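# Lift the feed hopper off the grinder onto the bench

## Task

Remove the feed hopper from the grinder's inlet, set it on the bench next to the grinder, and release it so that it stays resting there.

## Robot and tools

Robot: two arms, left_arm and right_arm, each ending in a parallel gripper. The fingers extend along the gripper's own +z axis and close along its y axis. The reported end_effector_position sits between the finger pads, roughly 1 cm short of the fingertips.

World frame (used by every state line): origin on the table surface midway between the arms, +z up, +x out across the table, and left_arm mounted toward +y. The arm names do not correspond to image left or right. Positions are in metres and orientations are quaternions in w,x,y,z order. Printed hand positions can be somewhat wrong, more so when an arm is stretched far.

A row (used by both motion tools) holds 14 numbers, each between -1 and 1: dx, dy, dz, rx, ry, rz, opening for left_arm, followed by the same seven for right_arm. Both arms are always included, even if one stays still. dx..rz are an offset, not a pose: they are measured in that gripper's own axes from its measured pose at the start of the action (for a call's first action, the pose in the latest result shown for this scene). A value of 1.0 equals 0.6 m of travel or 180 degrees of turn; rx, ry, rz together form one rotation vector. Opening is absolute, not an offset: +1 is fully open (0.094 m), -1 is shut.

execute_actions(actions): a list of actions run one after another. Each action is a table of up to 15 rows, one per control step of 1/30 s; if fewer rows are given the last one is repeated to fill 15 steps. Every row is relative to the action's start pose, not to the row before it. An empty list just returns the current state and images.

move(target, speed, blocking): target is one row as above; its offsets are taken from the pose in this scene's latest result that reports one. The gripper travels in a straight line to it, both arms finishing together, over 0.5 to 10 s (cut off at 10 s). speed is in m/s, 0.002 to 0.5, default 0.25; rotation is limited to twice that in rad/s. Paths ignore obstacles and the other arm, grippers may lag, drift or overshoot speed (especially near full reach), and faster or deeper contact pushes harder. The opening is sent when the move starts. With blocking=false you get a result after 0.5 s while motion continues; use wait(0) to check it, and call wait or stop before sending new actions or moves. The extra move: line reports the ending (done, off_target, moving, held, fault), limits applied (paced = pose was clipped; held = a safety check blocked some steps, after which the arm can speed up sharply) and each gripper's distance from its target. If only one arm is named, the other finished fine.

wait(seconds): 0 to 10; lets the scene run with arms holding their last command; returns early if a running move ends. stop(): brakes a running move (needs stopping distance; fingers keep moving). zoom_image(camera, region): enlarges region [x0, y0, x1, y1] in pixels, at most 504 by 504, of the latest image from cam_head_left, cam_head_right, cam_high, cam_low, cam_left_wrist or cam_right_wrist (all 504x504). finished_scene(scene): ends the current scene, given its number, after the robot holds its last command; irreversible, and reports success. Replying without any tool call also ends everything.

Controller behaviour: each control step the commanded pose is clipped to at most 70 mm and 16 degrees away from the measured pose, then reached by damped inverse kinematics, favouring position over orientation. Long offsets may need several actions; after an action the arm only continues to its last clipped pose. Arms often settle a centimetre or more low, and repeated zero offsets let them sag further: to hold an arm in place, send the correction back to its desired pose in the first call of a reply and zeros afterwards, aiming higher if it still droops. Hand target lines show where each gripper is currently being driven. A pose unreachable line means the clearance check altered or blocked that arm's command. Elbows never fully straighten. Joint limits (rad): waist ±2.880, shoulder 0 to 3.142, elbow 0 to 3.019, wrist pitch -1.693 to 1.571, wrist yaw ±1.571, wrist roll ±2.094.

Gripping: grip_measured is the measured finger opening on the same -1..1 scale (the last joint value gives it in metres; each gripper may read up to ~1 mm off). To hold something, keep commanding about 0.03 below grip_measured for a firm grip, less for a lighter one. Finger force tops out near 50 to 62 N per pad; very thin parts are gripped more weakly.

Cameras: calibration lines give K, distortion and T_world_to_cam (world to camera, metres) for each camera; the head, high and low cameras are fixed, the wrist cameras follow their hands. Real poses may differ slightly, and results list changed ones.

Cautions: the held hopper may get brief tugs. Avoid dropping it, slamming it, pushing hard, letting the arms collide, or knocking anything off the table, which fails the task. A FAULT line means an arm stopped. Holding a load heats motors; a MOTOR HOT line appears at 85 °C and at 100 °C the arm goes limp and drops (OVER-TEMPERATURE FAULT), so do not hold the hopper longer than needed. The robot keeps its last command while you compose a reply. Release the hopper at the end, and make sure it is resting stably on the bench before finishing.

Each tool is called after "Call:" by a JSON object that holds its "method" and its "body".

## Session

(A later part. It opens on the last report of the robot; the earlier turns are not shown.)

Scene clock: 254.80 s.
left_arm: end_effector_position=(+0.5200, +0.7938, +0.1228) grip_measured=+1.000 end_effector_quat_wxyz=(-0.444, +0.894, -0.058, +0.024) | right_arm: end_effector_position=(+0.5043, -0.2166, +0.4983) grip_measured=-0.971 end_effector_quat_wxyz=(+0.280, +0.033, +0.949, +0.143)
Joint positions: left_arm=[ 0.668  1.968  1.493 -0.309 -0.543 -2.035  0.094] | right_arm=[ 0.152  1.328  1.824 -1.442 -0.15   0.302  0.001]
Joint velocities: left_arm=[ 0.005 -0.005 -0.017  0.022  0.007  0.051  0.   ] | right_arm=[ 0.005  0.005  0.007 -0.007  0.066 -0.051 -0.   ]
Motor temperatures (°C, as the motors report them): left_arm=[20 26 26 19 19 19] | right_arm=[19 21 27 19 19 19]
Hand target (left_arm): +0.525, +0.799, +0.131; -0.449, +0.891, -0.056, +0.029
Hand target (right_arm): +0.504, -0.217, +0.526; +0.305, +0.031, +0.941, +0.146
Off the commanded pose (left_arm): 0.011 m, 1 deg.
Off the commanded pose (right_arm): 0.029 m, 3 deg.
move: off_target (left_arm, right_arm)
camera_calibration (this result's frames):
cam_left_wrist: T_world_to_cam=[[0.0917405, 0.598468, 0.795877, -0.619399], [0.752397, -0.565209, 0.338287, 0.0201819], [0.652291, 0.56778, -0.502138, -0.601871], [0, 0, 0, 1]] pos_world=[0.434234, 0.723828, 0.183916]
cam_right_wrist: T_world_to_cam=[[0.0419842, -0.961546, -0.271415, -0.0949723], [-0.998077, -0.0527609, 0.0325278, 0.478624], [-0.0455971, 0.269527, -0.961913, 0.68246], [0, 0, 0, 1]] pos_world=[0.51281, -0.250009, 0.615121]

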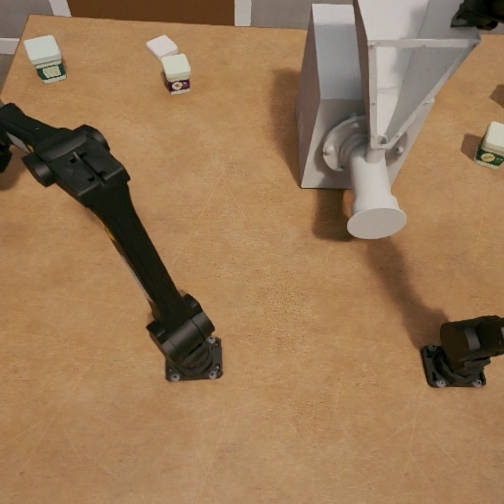

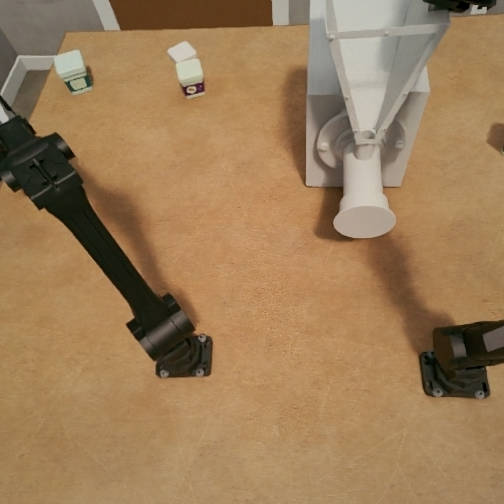

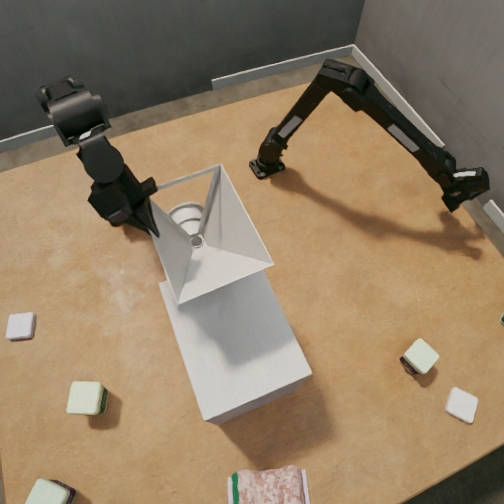

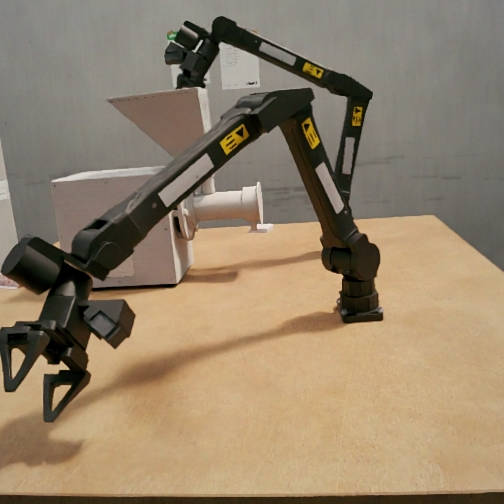

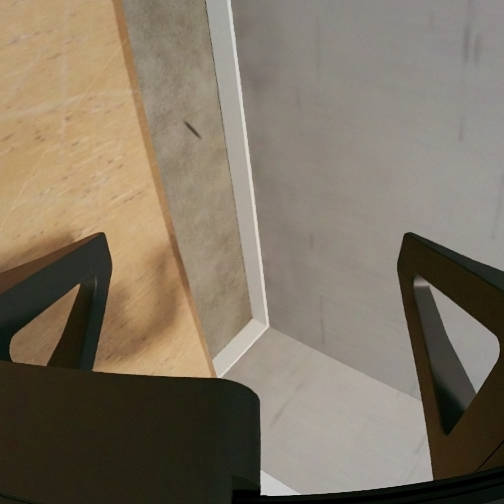

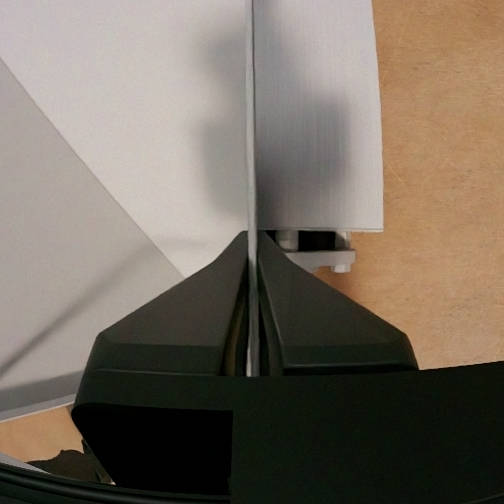

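Call:
{"method": "move", "body": {"target": [0.0, 0.0, -0.97, 0.2015, 0.4455, 0.6669, 1, -0.0075, 0.004, -0.0103, 0, 0, 0, -1], "speed": 0.3}}

Scene clock: 379.70 s.
left_arm: end_effector_position=(+0.4538, +0.3340, +0.4479) grip_measured=+1.000 end_effector_quat_wxyz=(+0.292, -0.098, +0.940, -0.148) | right_arm: end_effector_position=(+0.5042, -0.2165, +0.4979) grip_measured=-0.971 end_effector_quat_wxyz=(+0.279, +0.033, +0.949, +0.143)
Joint positions: left_arm=[ 0.34   1.196  1.571 -1.437  0.451  0.09   0.094] | right_arm=[ 0.152  1.329  1.824 -1.443 -0.151  0.302  0.001]
Joint velocities: left_arm=[ 0.005  0.005 -0.007 -0.007 -0.022 -0.022  0.   ] | right_arm=[-0.005 -0.024 -0.002 -0.012 -0.11   0.007 -0.   ]
Motor temperatures (°C, as the motors report them): left_arm=[20 26 27 19 19 19] | right_arm=[19 22 34 19 19 19]
Hand target (left_arm): +0.458, +0.332, +0.471; +0.311, -0.081, +0.936, -0.142
Hand target (right_arm): +0.504, -0.217, +0.506; +0.281, +0.033, +0.949, +0.143
Off the commanded pose (left_arm): 0.029 m, 4 deg.
Off the commanded pose (right_arm): 0.008 m, 0 deg.
move: off_target (left_arm)
camera_calibration (this result's frames):
cam_left_wrist: T_world_to_cam=[[0.0916838, -0.939659, 0.329599, 0.125763], [-0.995788, -0.0864711, 0.0304744, 0.471475], [-0.000134802, -0.331005, -0.943629, 0.659627], [0, 0, 0, 1]] pos_world=[0.458048, 0.377283, 0.566624]
cam_right_wrist: T_world_to_cam=[[0.0422953, -0.961481, -0.271599, -0.0950253], [-0.997987, -0.0535153, 0.0340349, 0.477634], [-0.0472586, 0.269612, -0.961809, 0.682798], [0, 0, 0, 1]] pos_world=[0.51296, -0.249895, 0.614656]

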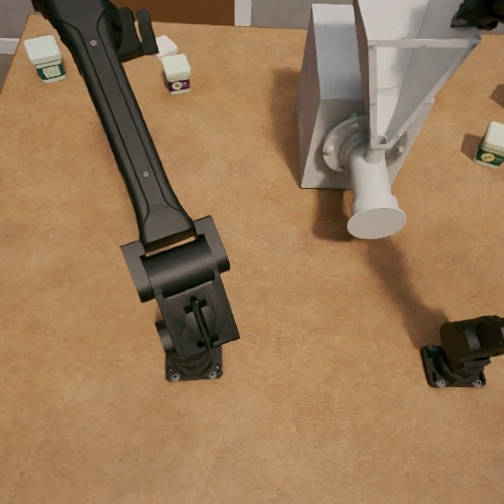

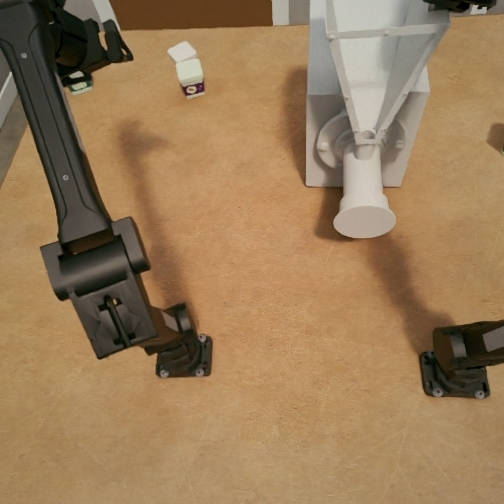

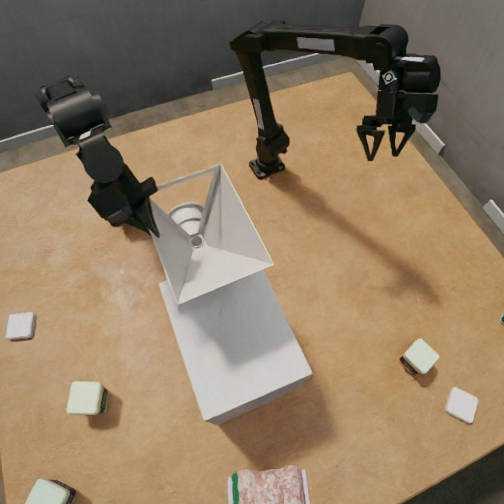

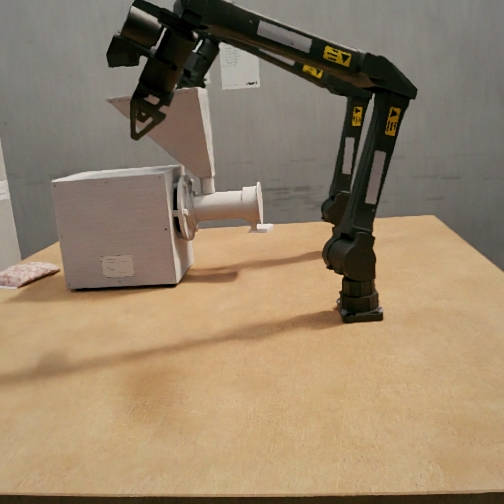

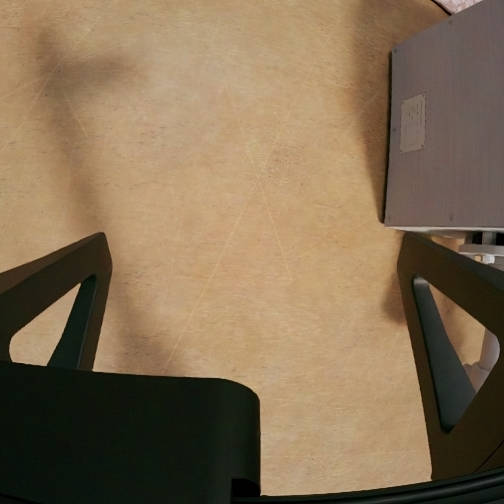

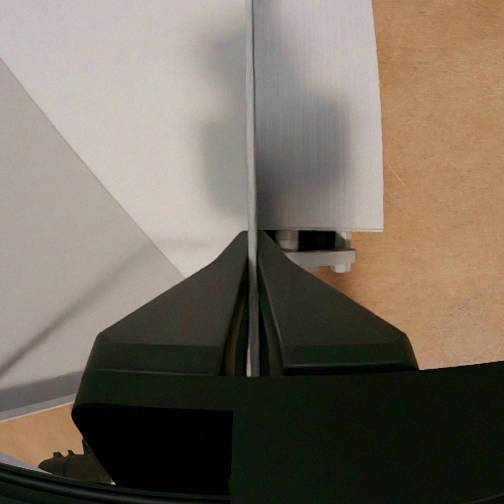

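Call:
{"method": "zoom_image", "body": {"camera": "cam_low", "region": [40, 130, 280, 300]}}

Call:
{"method": "zoom_image", "body": {"camera": "cam_low", "region": [90, 245, 150, 285]}}

Call:
{"method": "zoom_image", "body": {"camera": "cam_low", "region": [165, 140, 265, 240]}}

Call:
{"method": "zoom_image", "body": {"camera": "cam_left_wrist", "region": [360, 60, 504, 260]}}

Region (40, 130, 280, 300) of cam_low's 504x504 image, scaled by 2.100, with more detail than that image has; it fills the top 357 rows of this view, and the rest is white.

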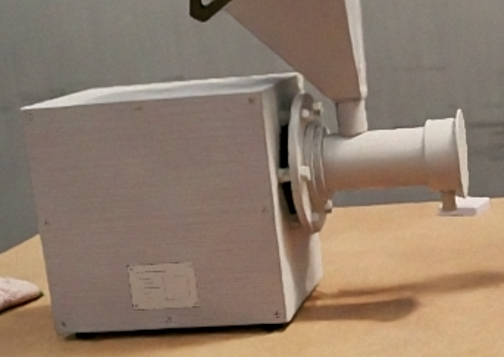

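Region (90, 245, 150, 285) of cam_low's 504x504 image, scaled by 8.400, with more detail than that image has.

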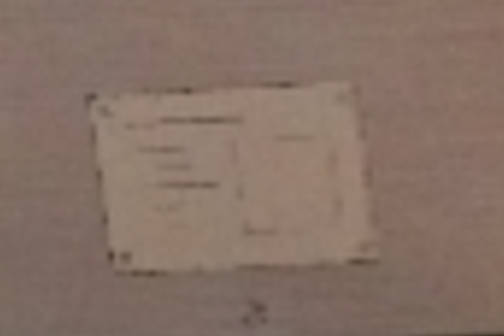

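Region (165, 140, 265, 240) of cam_low's 504x504 image, scaled by 5.040, with more detail than that image has.

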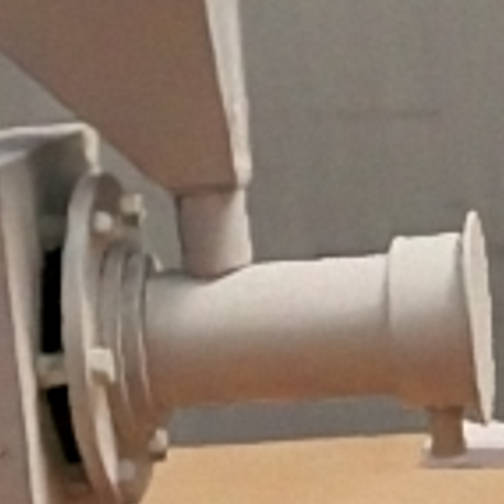

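Region (360, 60, 504, 260) of cam_left_wrist's 504x504 image, scaled by 2.520, with more detail than that image has; it fills the left 363 columns of this view, and the rest is white.

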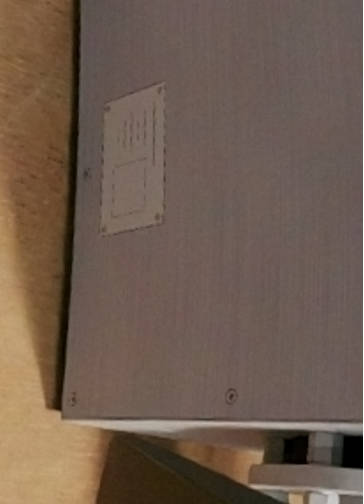

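Call:
{"method": "move", "body": {"target": [0.0638, -0.6742, -0.0412, 0.0006, -0.0148, 0.0158, 1, 0, 0, 0, 0, 0, 0, -1], "speed": 0.25}}

Scene clock: 420.77 s.
left_arm: end_effector_position=(+0.4456, -0.0438, +0.5583) grip_measured=+1.000 end_effector_quat_wxyz=(+0.302, -0.070, +0.943, -0.125) | right_arm: end_effector_position=(+0.5043, -0.2165, +0.4979) grip_measured=-0.971 end_effector_quat_wxyz=(+0.280, +0.033, +0.949, +0.143)
Joint positions: left_arm=[-0.764  1.455  2.13  -1.614 -0.224 -0.762  0.094] | right_arm=[ 0.152  1.329  1.824 -1.443 -0.151  0.302  0.001]
Joint velocities: left_arm=[-0.024 -0.015 -0.002 -0.007  0.022 -0.022  0.   ] | right_arm=[-0.005 -0.015 -0.007 -0.007  0.066  0.037  0.   ]
Motor temperatures (°C, as the motors report them): left_arm=[20 25 29 19 19 19] | right_arm=[19 22 32 19 19 19]
Hand target (left_arm): +0.443, -0.041, +0.580; +0.317, -0.078, +0.935, -0.141
Hand target (right_arm): +0.504, -0.217, +0.498; +0.279, +0.033, +0.949, +0.143
Off the commanded pose (left_arm): 0.026 m, 3 deg.
Off the commanded pose (right_arm): 0.000 m, 0 deg.
move: off_target (left_arm)
camera_calibration (this result's frames):
cam_left_wrist: T_world_to_cam=[[0.0504528, -0.960824, 0.27253, -0.215598], [-0.998686, -0.0509894, 0.00511739, 0.444292], [0.00897924, -0.27243, -0.962134, 0.647583], [0, 0, 0, 1]] pos_world=[0.448771, -0.00807595, 0.679545]
cam_right_wrist: T_world_to_cam=[[0.0423971, -0.961462, -0.27165, -0.0950224], [-0.998, -0.0535177, 0.0336569, 0.477902], [-0.0468979, 0.269679, -0.961807, 0.682682], [0, 0, 0, 1]] pos_world=[0.512991, -0.249889, 0.614711]

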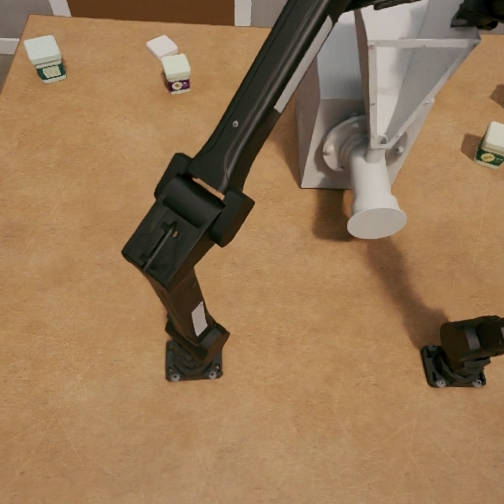

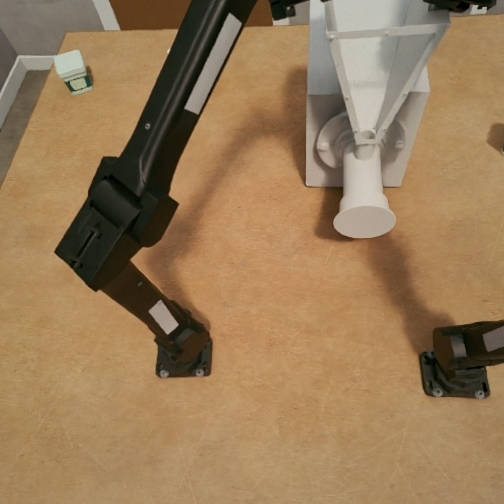

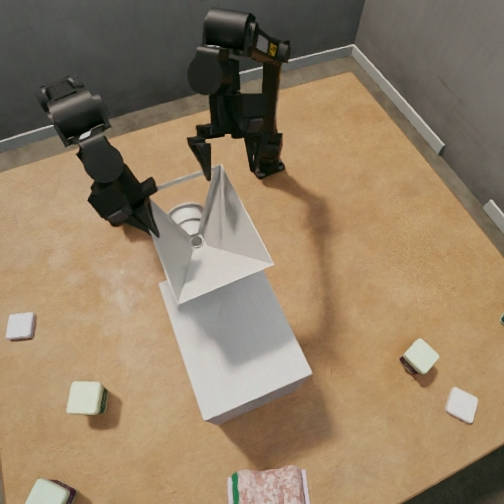

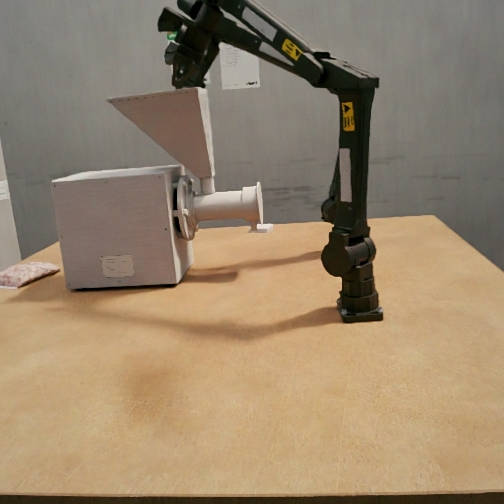

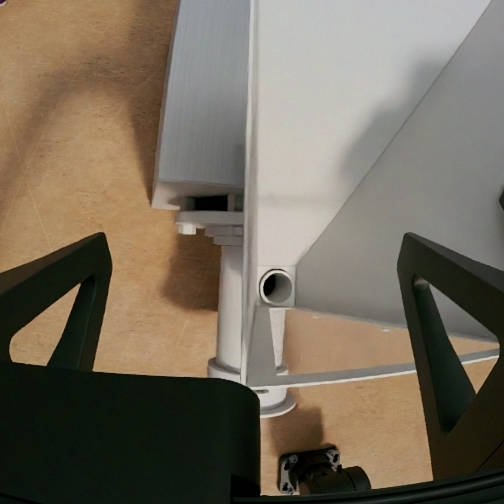

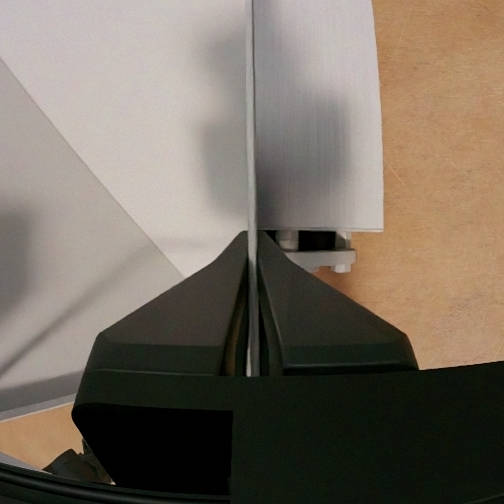

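Call:
{"method": "move", "body": {"target": [-0.0222, -0.005, 0.1055, 0.0084, 0, 0, 1, 0, 0, 0, 0, 0, 0, -1], "speed": 0.08}}

Scene clock: 444.83 s.
left_arm: end_effector_position=(+0.4876, -0.0598, +0.5111) grip_measured=+1.000 end_effector_quat_wxyz=(+0.293, -0.066, +0.945, -0.133) | right_arm: end_effector_position=(+0.5043, -0.2165, +0.4979) grip_measured=-0.971 end_effector_quat_wxyz=(+0.280, +0.033, +0.949, +0.143)
Joint positions: left_arm=[-0.721  1.486  2.017 -1.468 -0.174 -0.726  0.094] | right_arm=[ 0.152  1.329  1.824 -1.443 -0.151  0.302  0.001]
Joint velocities: left_arm=[-0.005 -0.015  0.002  0.012 -0.007  0.022  0.   ] | right_arm=[-0.015 -0.005  0.007  0.002 -0.022 -0.007 -0.   ]
Motor temperatures (°C, as the motors report them): left_arm=[20 25 29 19 19 19] | right_arm=[19 22 31 19 19 19]
Hand target (left_arm): +0.494, -0.057, +0.517; +0.303, -0.066, +0.941, -0.138
Hand target (right_arm): +0.504, -0.216, +0.498; +0.280, +0.033, +0.949, +0.143
Off the commanded pose (left_arm): 0.009 m, 1 deg.
Off the commanded pose (right_arm): 0.000 m, 0 deg.
move: done
camera_calibration (this result's frames):
cam_left_wrist: T_world_to_cam=[[0.0406595, -0.958069, 0.283639, -0.220983], [-0.999116, -0.0359502, 0.0217908, 0.478244], [-0.0106802, -0.284274, -0.958684, 0.604537], [0, 0, 0, 1]] pos_world=[0.493263, -0.0226692, 0.631818]
cam_right_wrist: T_world_to_cam=[[0.0423971, -0.961462, -0.27165, -0.0950224], [-0.998, -0.0535177, 0.0336569, 0.477902], [-0.0468979, 0.269679, -0.961807, 0.682682], [0, 0, 0, 1]] pos_world=[0.512991, -0.249889, 0.614711]

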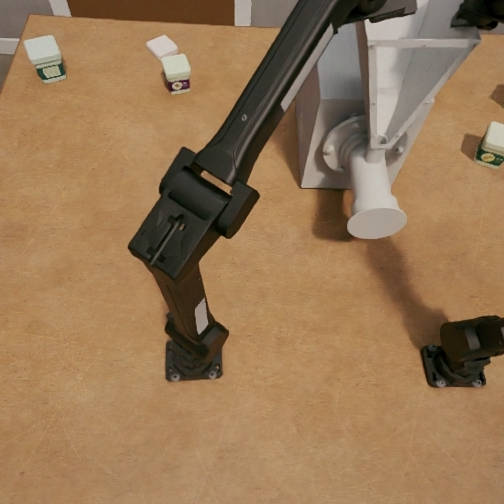

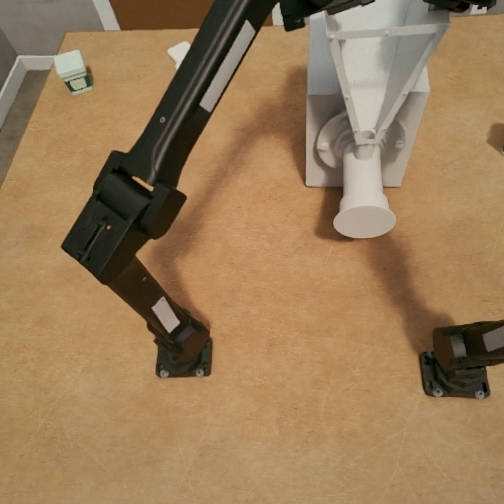

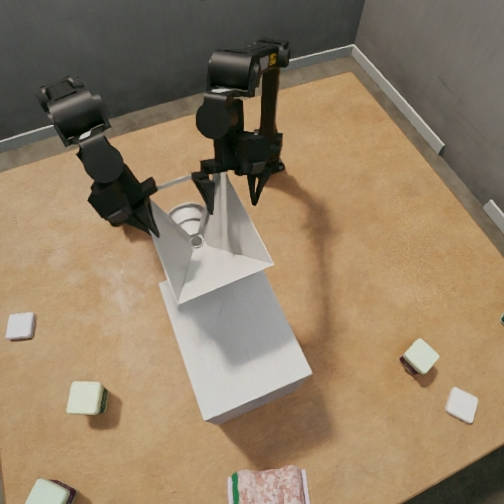

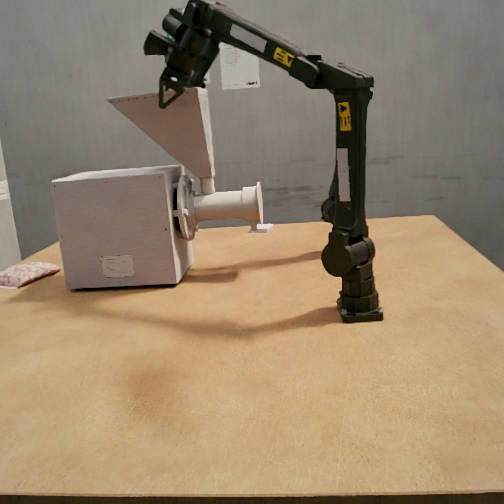

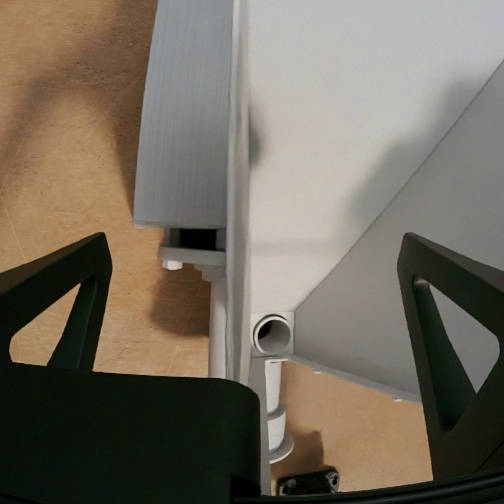

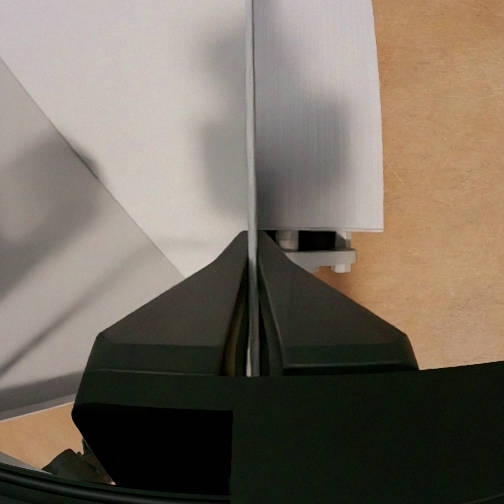

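Call:
{"method": "move", "body": {"target": [-0.015, 0.0093, 0.0255, 0, 0, 0, -0.5, 0, 0, 0, 0, 0, 0, -1], "speed": 0.05}}

Scene clock: 461.13 s.
left_arm: end_effector_position=(+0.4958, -0.0572, +0.5005) grip_measured=-0.497 end_effector_quat_wxyz=(+0.286, -0.067, +0.947, -0.130) | right_arm: end_effector_position=(+0.5043, -0.2165, +0.4979) grip_measured=-0.971 end_effector_quat_wxyz=(+0.280, +0.033, +0.949, +0.143)
Joint positions: left_arm=[-0.704  1.494  2.    -1.456 -0.159 -0.716  0.024] | right_arm=[ 0.152  1.329  1.824 -1.443 -0.151  0.302  0.001]
Joint velocities: left_arm=[ 0.005 -0.005  0.022  0.002  0.154  0.007 -0.001] | right_arm=[ 0.005 -0.005  0.002  0.007 -0.007 -0.095  0.   ]
Motor temperatures (°C, as the motors report them): left_arm=[20 25 27 19 19 19] | right_arm=[19 22 31 19 19 19]
Hand target (left_arm): +0.503, -0.056, +0.503; +0.293, -0.066, +0.945, -0.133
Hand target (right_arm): +0.504, -0.216, +0.498; +0.280, +0.033, +0.949, +0.143
Off the commanded pose (left_arm): 0.008 m, 1 deg.
Off the commanded pose (right_arm): 0.000 m, 0 deg.
move: done
camera_calibration (this result's frames):
cam_left_wrist: T_world_to_cam=[[0.0453214, -0.959188, 0.279112, -0.215936], [-0.998665, -0.0365738, 0.0364717, 0.479105], [-0.024775, -0.280393, -0.959566, 0.602793], [0, 0, 0, 1]] pos_world=[0.503186, -0.0205819, 0.621216]
cam_right_wrist: T_world_to_cam=[[0.0423971, -0.961462, -0.27165, -0.0950224], [-0.998, -0.0535177, 0.0336569, 0.477902], [-0.0468979, 0.269679, -0.961807, 0.682682], [0, 0, 0, 1]] pos_world=[0.512991, -0.249889, 0.614711]

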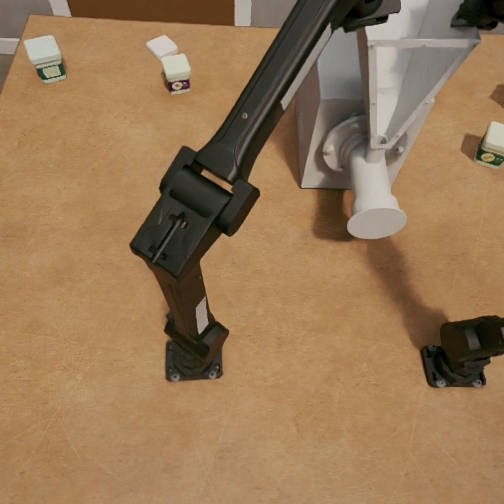

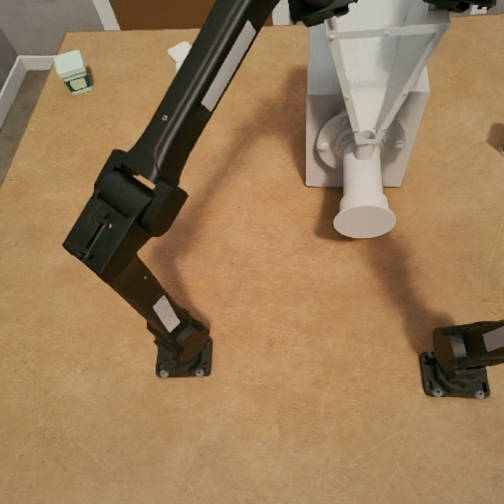

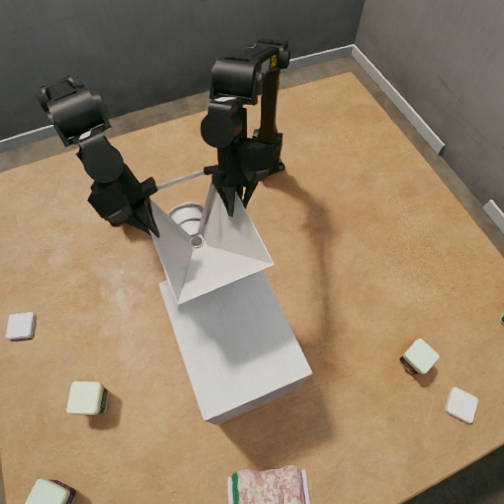

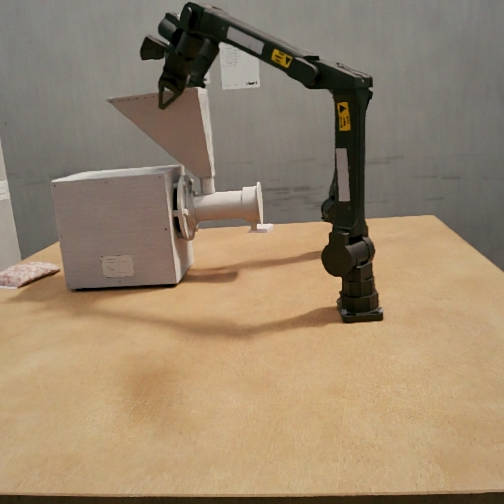

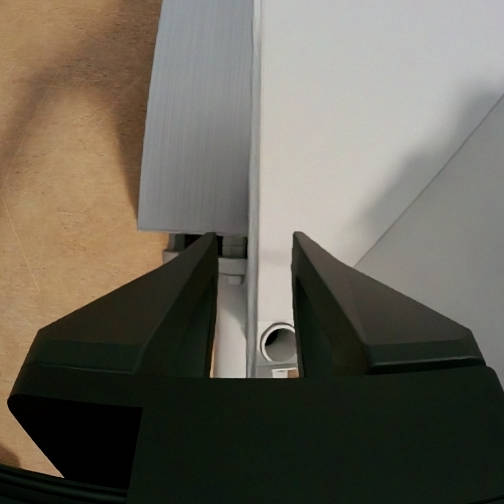

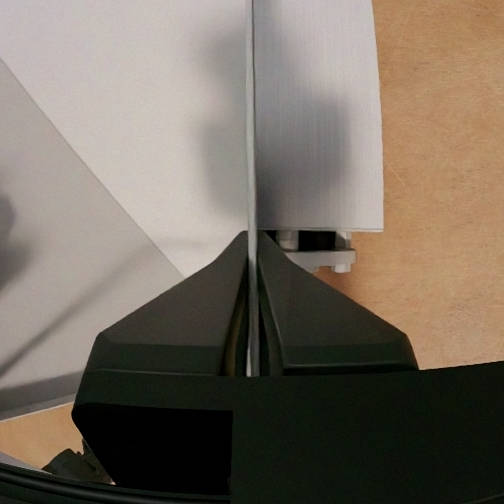

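Call:
{"method": "execute_actions", "body": {"actions": [[[-0.012, 0, 0.003, 0, 0, 0, -1, 0, 0, 0, 0, 0, 0, -1]], [[-0.012, 0, 0.003, 0, 0, 0, -1, 0, 0, 0, 0, 0, 0, -1]]]}}

Scene clock: 466.60 s.
left_arm: end_effector_position=(+0.4958, -0.0581, +0.4995) grip_measured=-0.972 end_effector_quat_wxyz=(+0.281, -0.068, +0.948, -0.136) | right_arm: end_effector_position=(+0.5044, -0.2165, +0.4980) grip_measured=-0.971 end_effector_quat_wxyz=(+0.280, +0.033, +0.949, +0.143)
Joint positions: left_arm=[-0.7    1.495  2.    -1.456 -0.143 -0.719  0.001] | right_arm=[ 0.152  1.329  1.824 -1.442 -0.151  0.301  0.001]
Joint velocities: left_arm=[-0.015 -0.005 -0.002  0.002 -0.066 -0.051  0.   ] | right_arm=[-0.005 -0.015  0.007 -0.007 -0.037  0.007  0.001]
Motor temperatures (°C, as the motors report them): left_arm=[20 25 27 19 19 19] | right_arm=[19 22 31 19 19 19]
Hand target (left_arm): +0.503, -0.057, +0.502; +0.282, -0.068, +0.947, -0.134
Hand target (right_arm): +0.504, -0.216, +0.498; +0.280, +0.033, +0.949, +0.143
Off the commanded pose (left_arm): 0.007 m, 0 deg.
Off the commanded pose (right_arm): 0.000 m, 0 deg.
camera_calibration (this result's frames):
cam_left_wrist: T_world_to_cam=[[0.045736, -0.955943, 0.289968, -0.221903], [-0.998349, -0.0336469, 0.0465433, 0.474096], [-0.0347363, -0.291618, -0.955904, 0.604076], [0, 0, 0, 1]] pos_world=[0.504446, -0.0200154, 0.619718]
cam_right_wrist: T_world_to_cam=[[0.0426207, -0.961578, -0.271203, -0.095421], [-0.998013, -0.0535862, 0.0331535, 0.478232], [-0.0464124, 0.269251, -0.961951, 0.682478], [0, 0, 0, 1]] pos_world=[0.513024, -0.249886, 0.614777]

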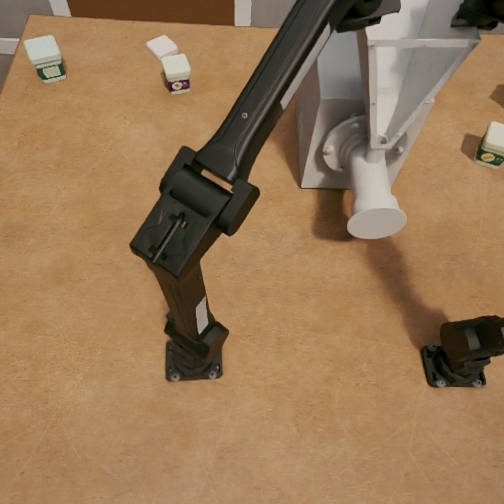

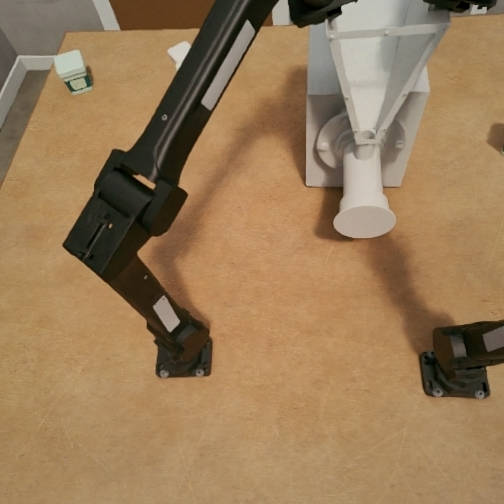

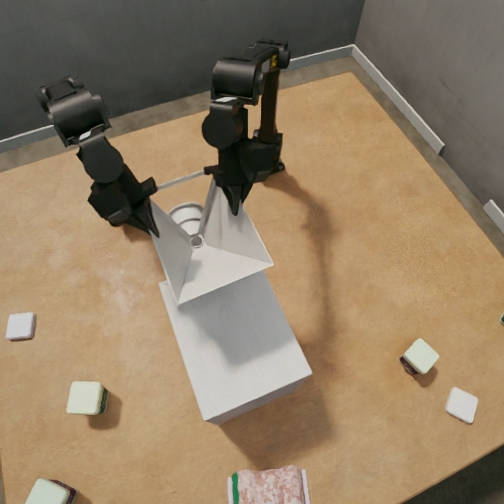

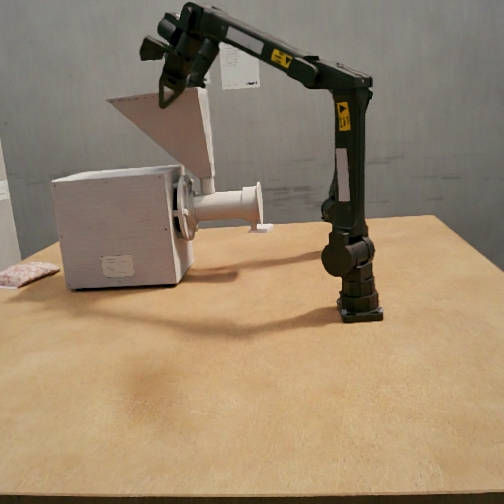

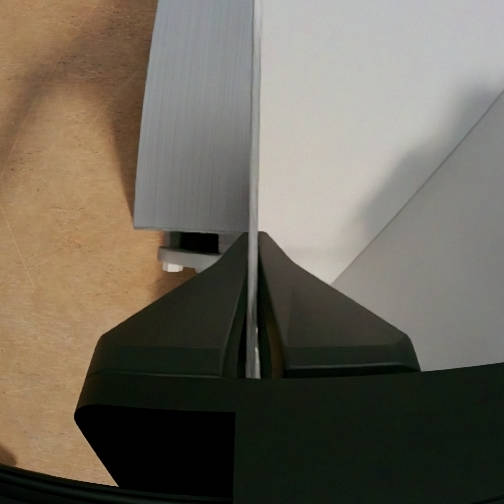

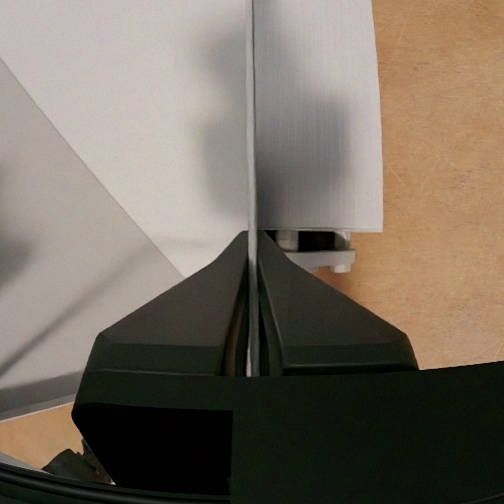

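Call:
{"method": "move", "body": {"target": [-0.0343, -0.0197, -0.0538, 0, 0, 0, -1, -0.0348, 0.0193, -0.0536, 0, 0, 0, -1], "speed": 0.03}}

Scene clock: 472.07 s.
left_arm: end_effector_position=(+0.4963, -0.0610, +0.5018) grip_measured=-0.968 end_effector_quat_wxyz=(+0.254, -0.059, +0.958, -0.120) | right_arm: end_effector_position=(+0.5027, -0.2204, +0.4977) grip_measured=-0.968 end_effector_quat_wxyz=(+0.243, +0.035, +0.960, +0.134)
Joint positions: left_arm=[-0.7    1.556  2.105 -1.564 -0.13  -0.708  0.002] | right_arm=[ 0.144  1.379  1.904 -1.553 -0.153  0.291  0.001]
Joint velocities: left_arm=[-0.005 -0.005  0.017 -0.002 -0.022 -0.022  0.   ] | right_arm=[ 0.005 -0.015 -0.002 -0.002  0.037 -0.022  0.   ]
Motor temperatures (°C, as the motors report them): left_arm=[20 25 28 19 19 19] | right_arm=[19 22 31 19 19 19]
Hand target (left_arm): +0.493, -0.057, +0.538; +0.281, -0.068, +0.947, -0.137
Hand target (right_arm): +0.501, -0.217, +0.536; +0.280, +0.033, +0.949, +0.144
Off the commanded pose (left_arm): 0.038 m, 4 deg.
Off the commanded pose (right_arm): 0.041 m, 5 deg.
move: off_target (left_arm, right_arm)
camera_calibration (this result's frames):
cam_left_wrist: T_world_to_cam=[[0.0455307, -0.966169, 0.253857, -0.20783], [-0.994621, -0.0201779, 0.101595, 0.44571], [-0.0930354, -0.257118, -0.961891, 0.639432], [0, 0, 0, 1]] pos_world=[0.512265, -0.0273965, 0.622541]
cam_right_wrist: T_world_to_cam=[[0.0232542, -0.966114, -0.257065, -0.0974652], [-0.992301, -0.0535943, 0.111657, 0.434411], [-0.121651, 0.252489, -0.959922, 0.716292], [0, 0, 0, 1]] pos_world=[0.52047, -0.251736, 0.614025]

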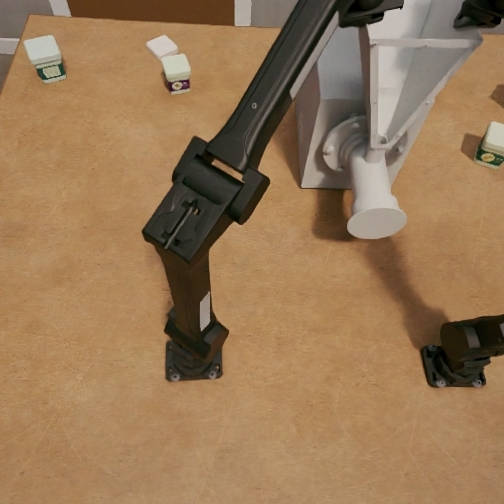

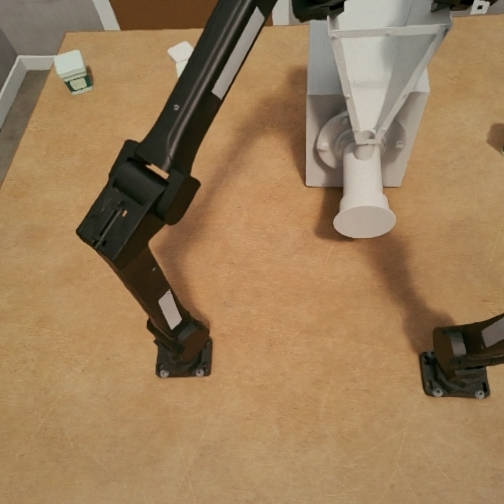

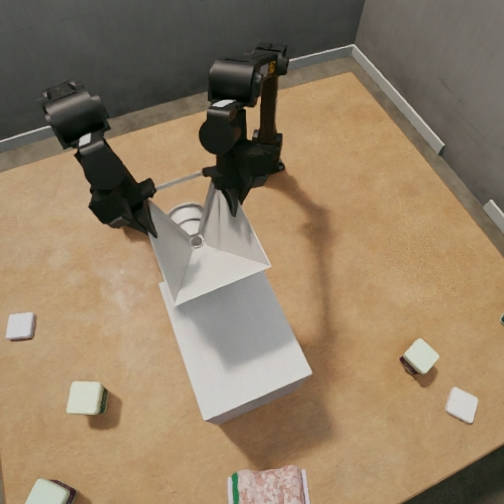

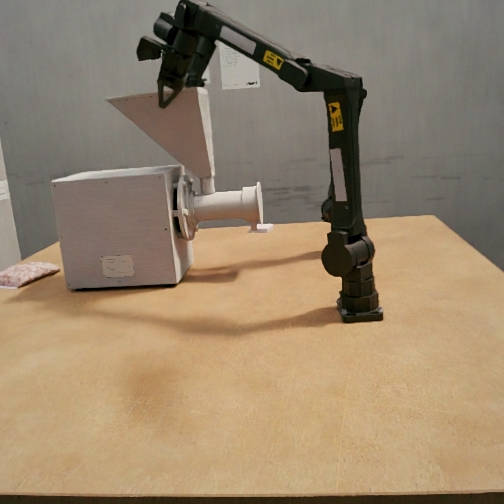

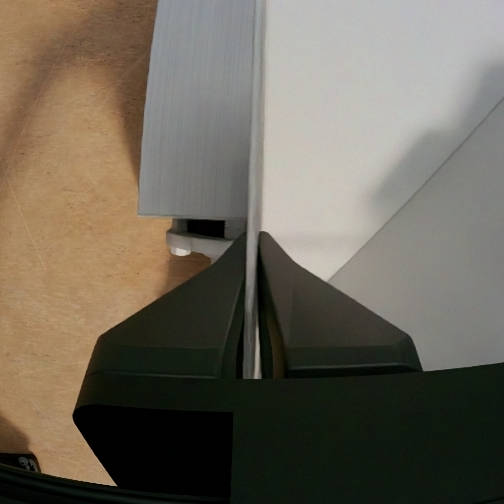

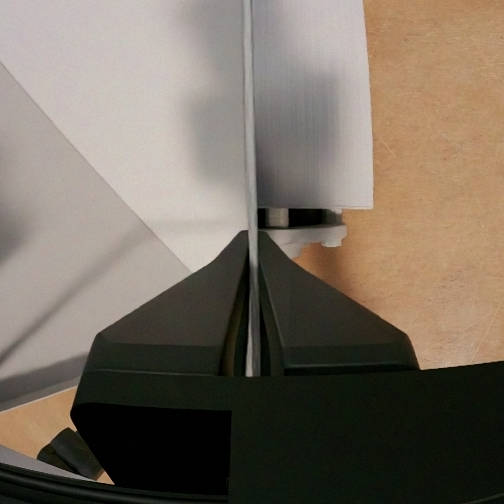

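Call:
{"method": "execute_actions", "body": {"actions": [[[0, 0, 0, 0, 0, 0, -1, 0, 0, 0, 0, 0, 0, -1]]]}}

Scene clock: 478.60 s.
left_arm: end_effector_position=(+0.4967, -0.0619, +0.5007) grip_measured=-0.968 end_effector_quat_wxyz=(+0.253, -0.058, +0.958, -0.121) | right_arm: end_effector_position=(+0.5028, -0.2206, +0.4968) grip_measured=-0.968 end_effector_quat_wxyz=(+0.242, +0.035, +0.960, +0.135)
Joint positions: left_arm=[-0.699  1.556  2.101 -1.559 -0.127 -0.708  0.002] | right_arm=[ 0.141  1.379  1.902 -1.553 -0.158  0.29   0.001]
Joint velocities: left_arm=[-0.005  0.005 -0.012  0.007 -0.037 -0.007 -0.001] | right_arm=[-0.005 -0.005 -0.007  0.007 -0.081 -0.022 -0.001]
Motor temperatures (°C, as the motors report them): left_arm=[20 25 29 19 20 19] | right_arm=[19 22 33 19 19 19]
Hand target (left_arm): +0.496, -0.061, +0.502; +0.254, -0.059, +0.958, -0.120
Hand target (right_arm): +0.503, -0.220, +0.498; +0.243, +0.035, +0.960, +0.134
Off the commanded pose (left_arm): 0.001 m, 0 deg.
Off the commanded pose (right_arm): 0.001 m, 0 deg.
camera_calibration (this result's frames):
cam_left_wrist: T_world_to_cam=[[0.0435381, -0.965526, 0.25664, -0.208759], [-0.994582, -0.0176168, 0.10245, 0.445906], [-0.0943971, -0.25971, -0.961062, 0.638374], [0, 0, 0, 1]] pos_world=[0.51284, -0.0279151, 0.62141]
cam_right_wrist: T_world_to_cam=[[0.0241792, -0.965268, -0.260142, -0.0966667], [-0.991962, -0.0554941, 0.113714, 0.432957], [-0.124201, 0.255302, -0.958851, 0.716882], [0, 0, 0, 1]] pos_world=[0.520852, -0.252304, 0.613003]

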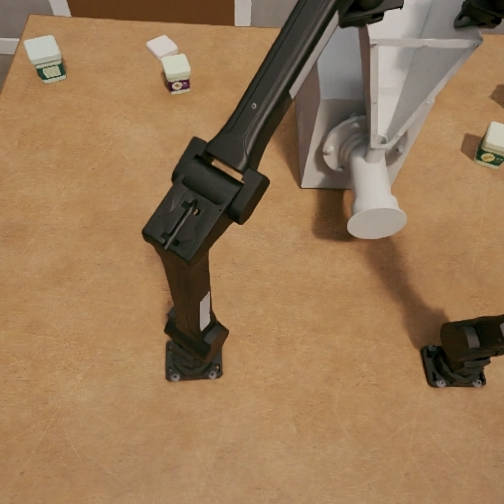

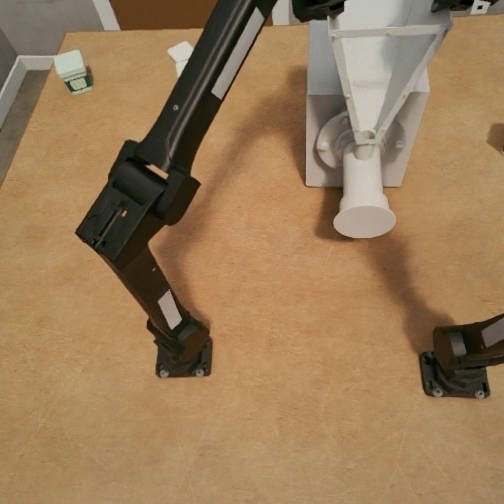

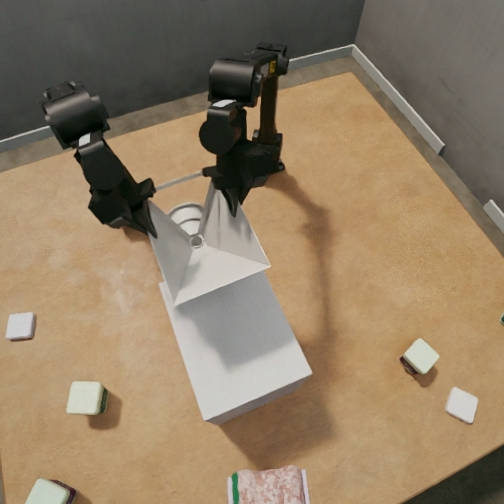

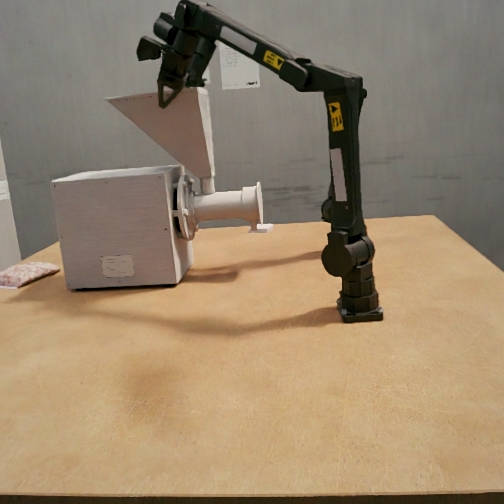

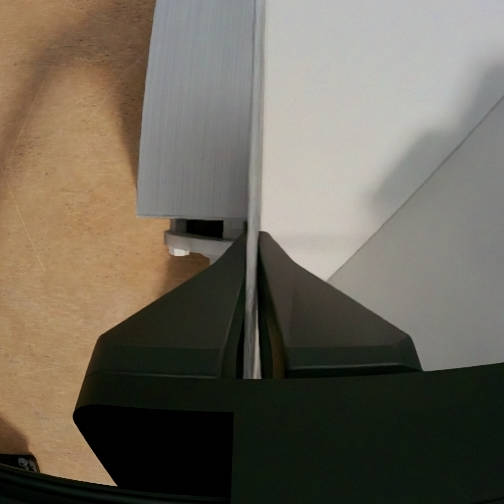

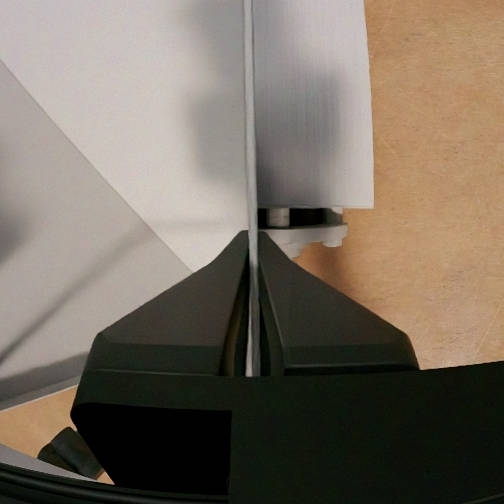

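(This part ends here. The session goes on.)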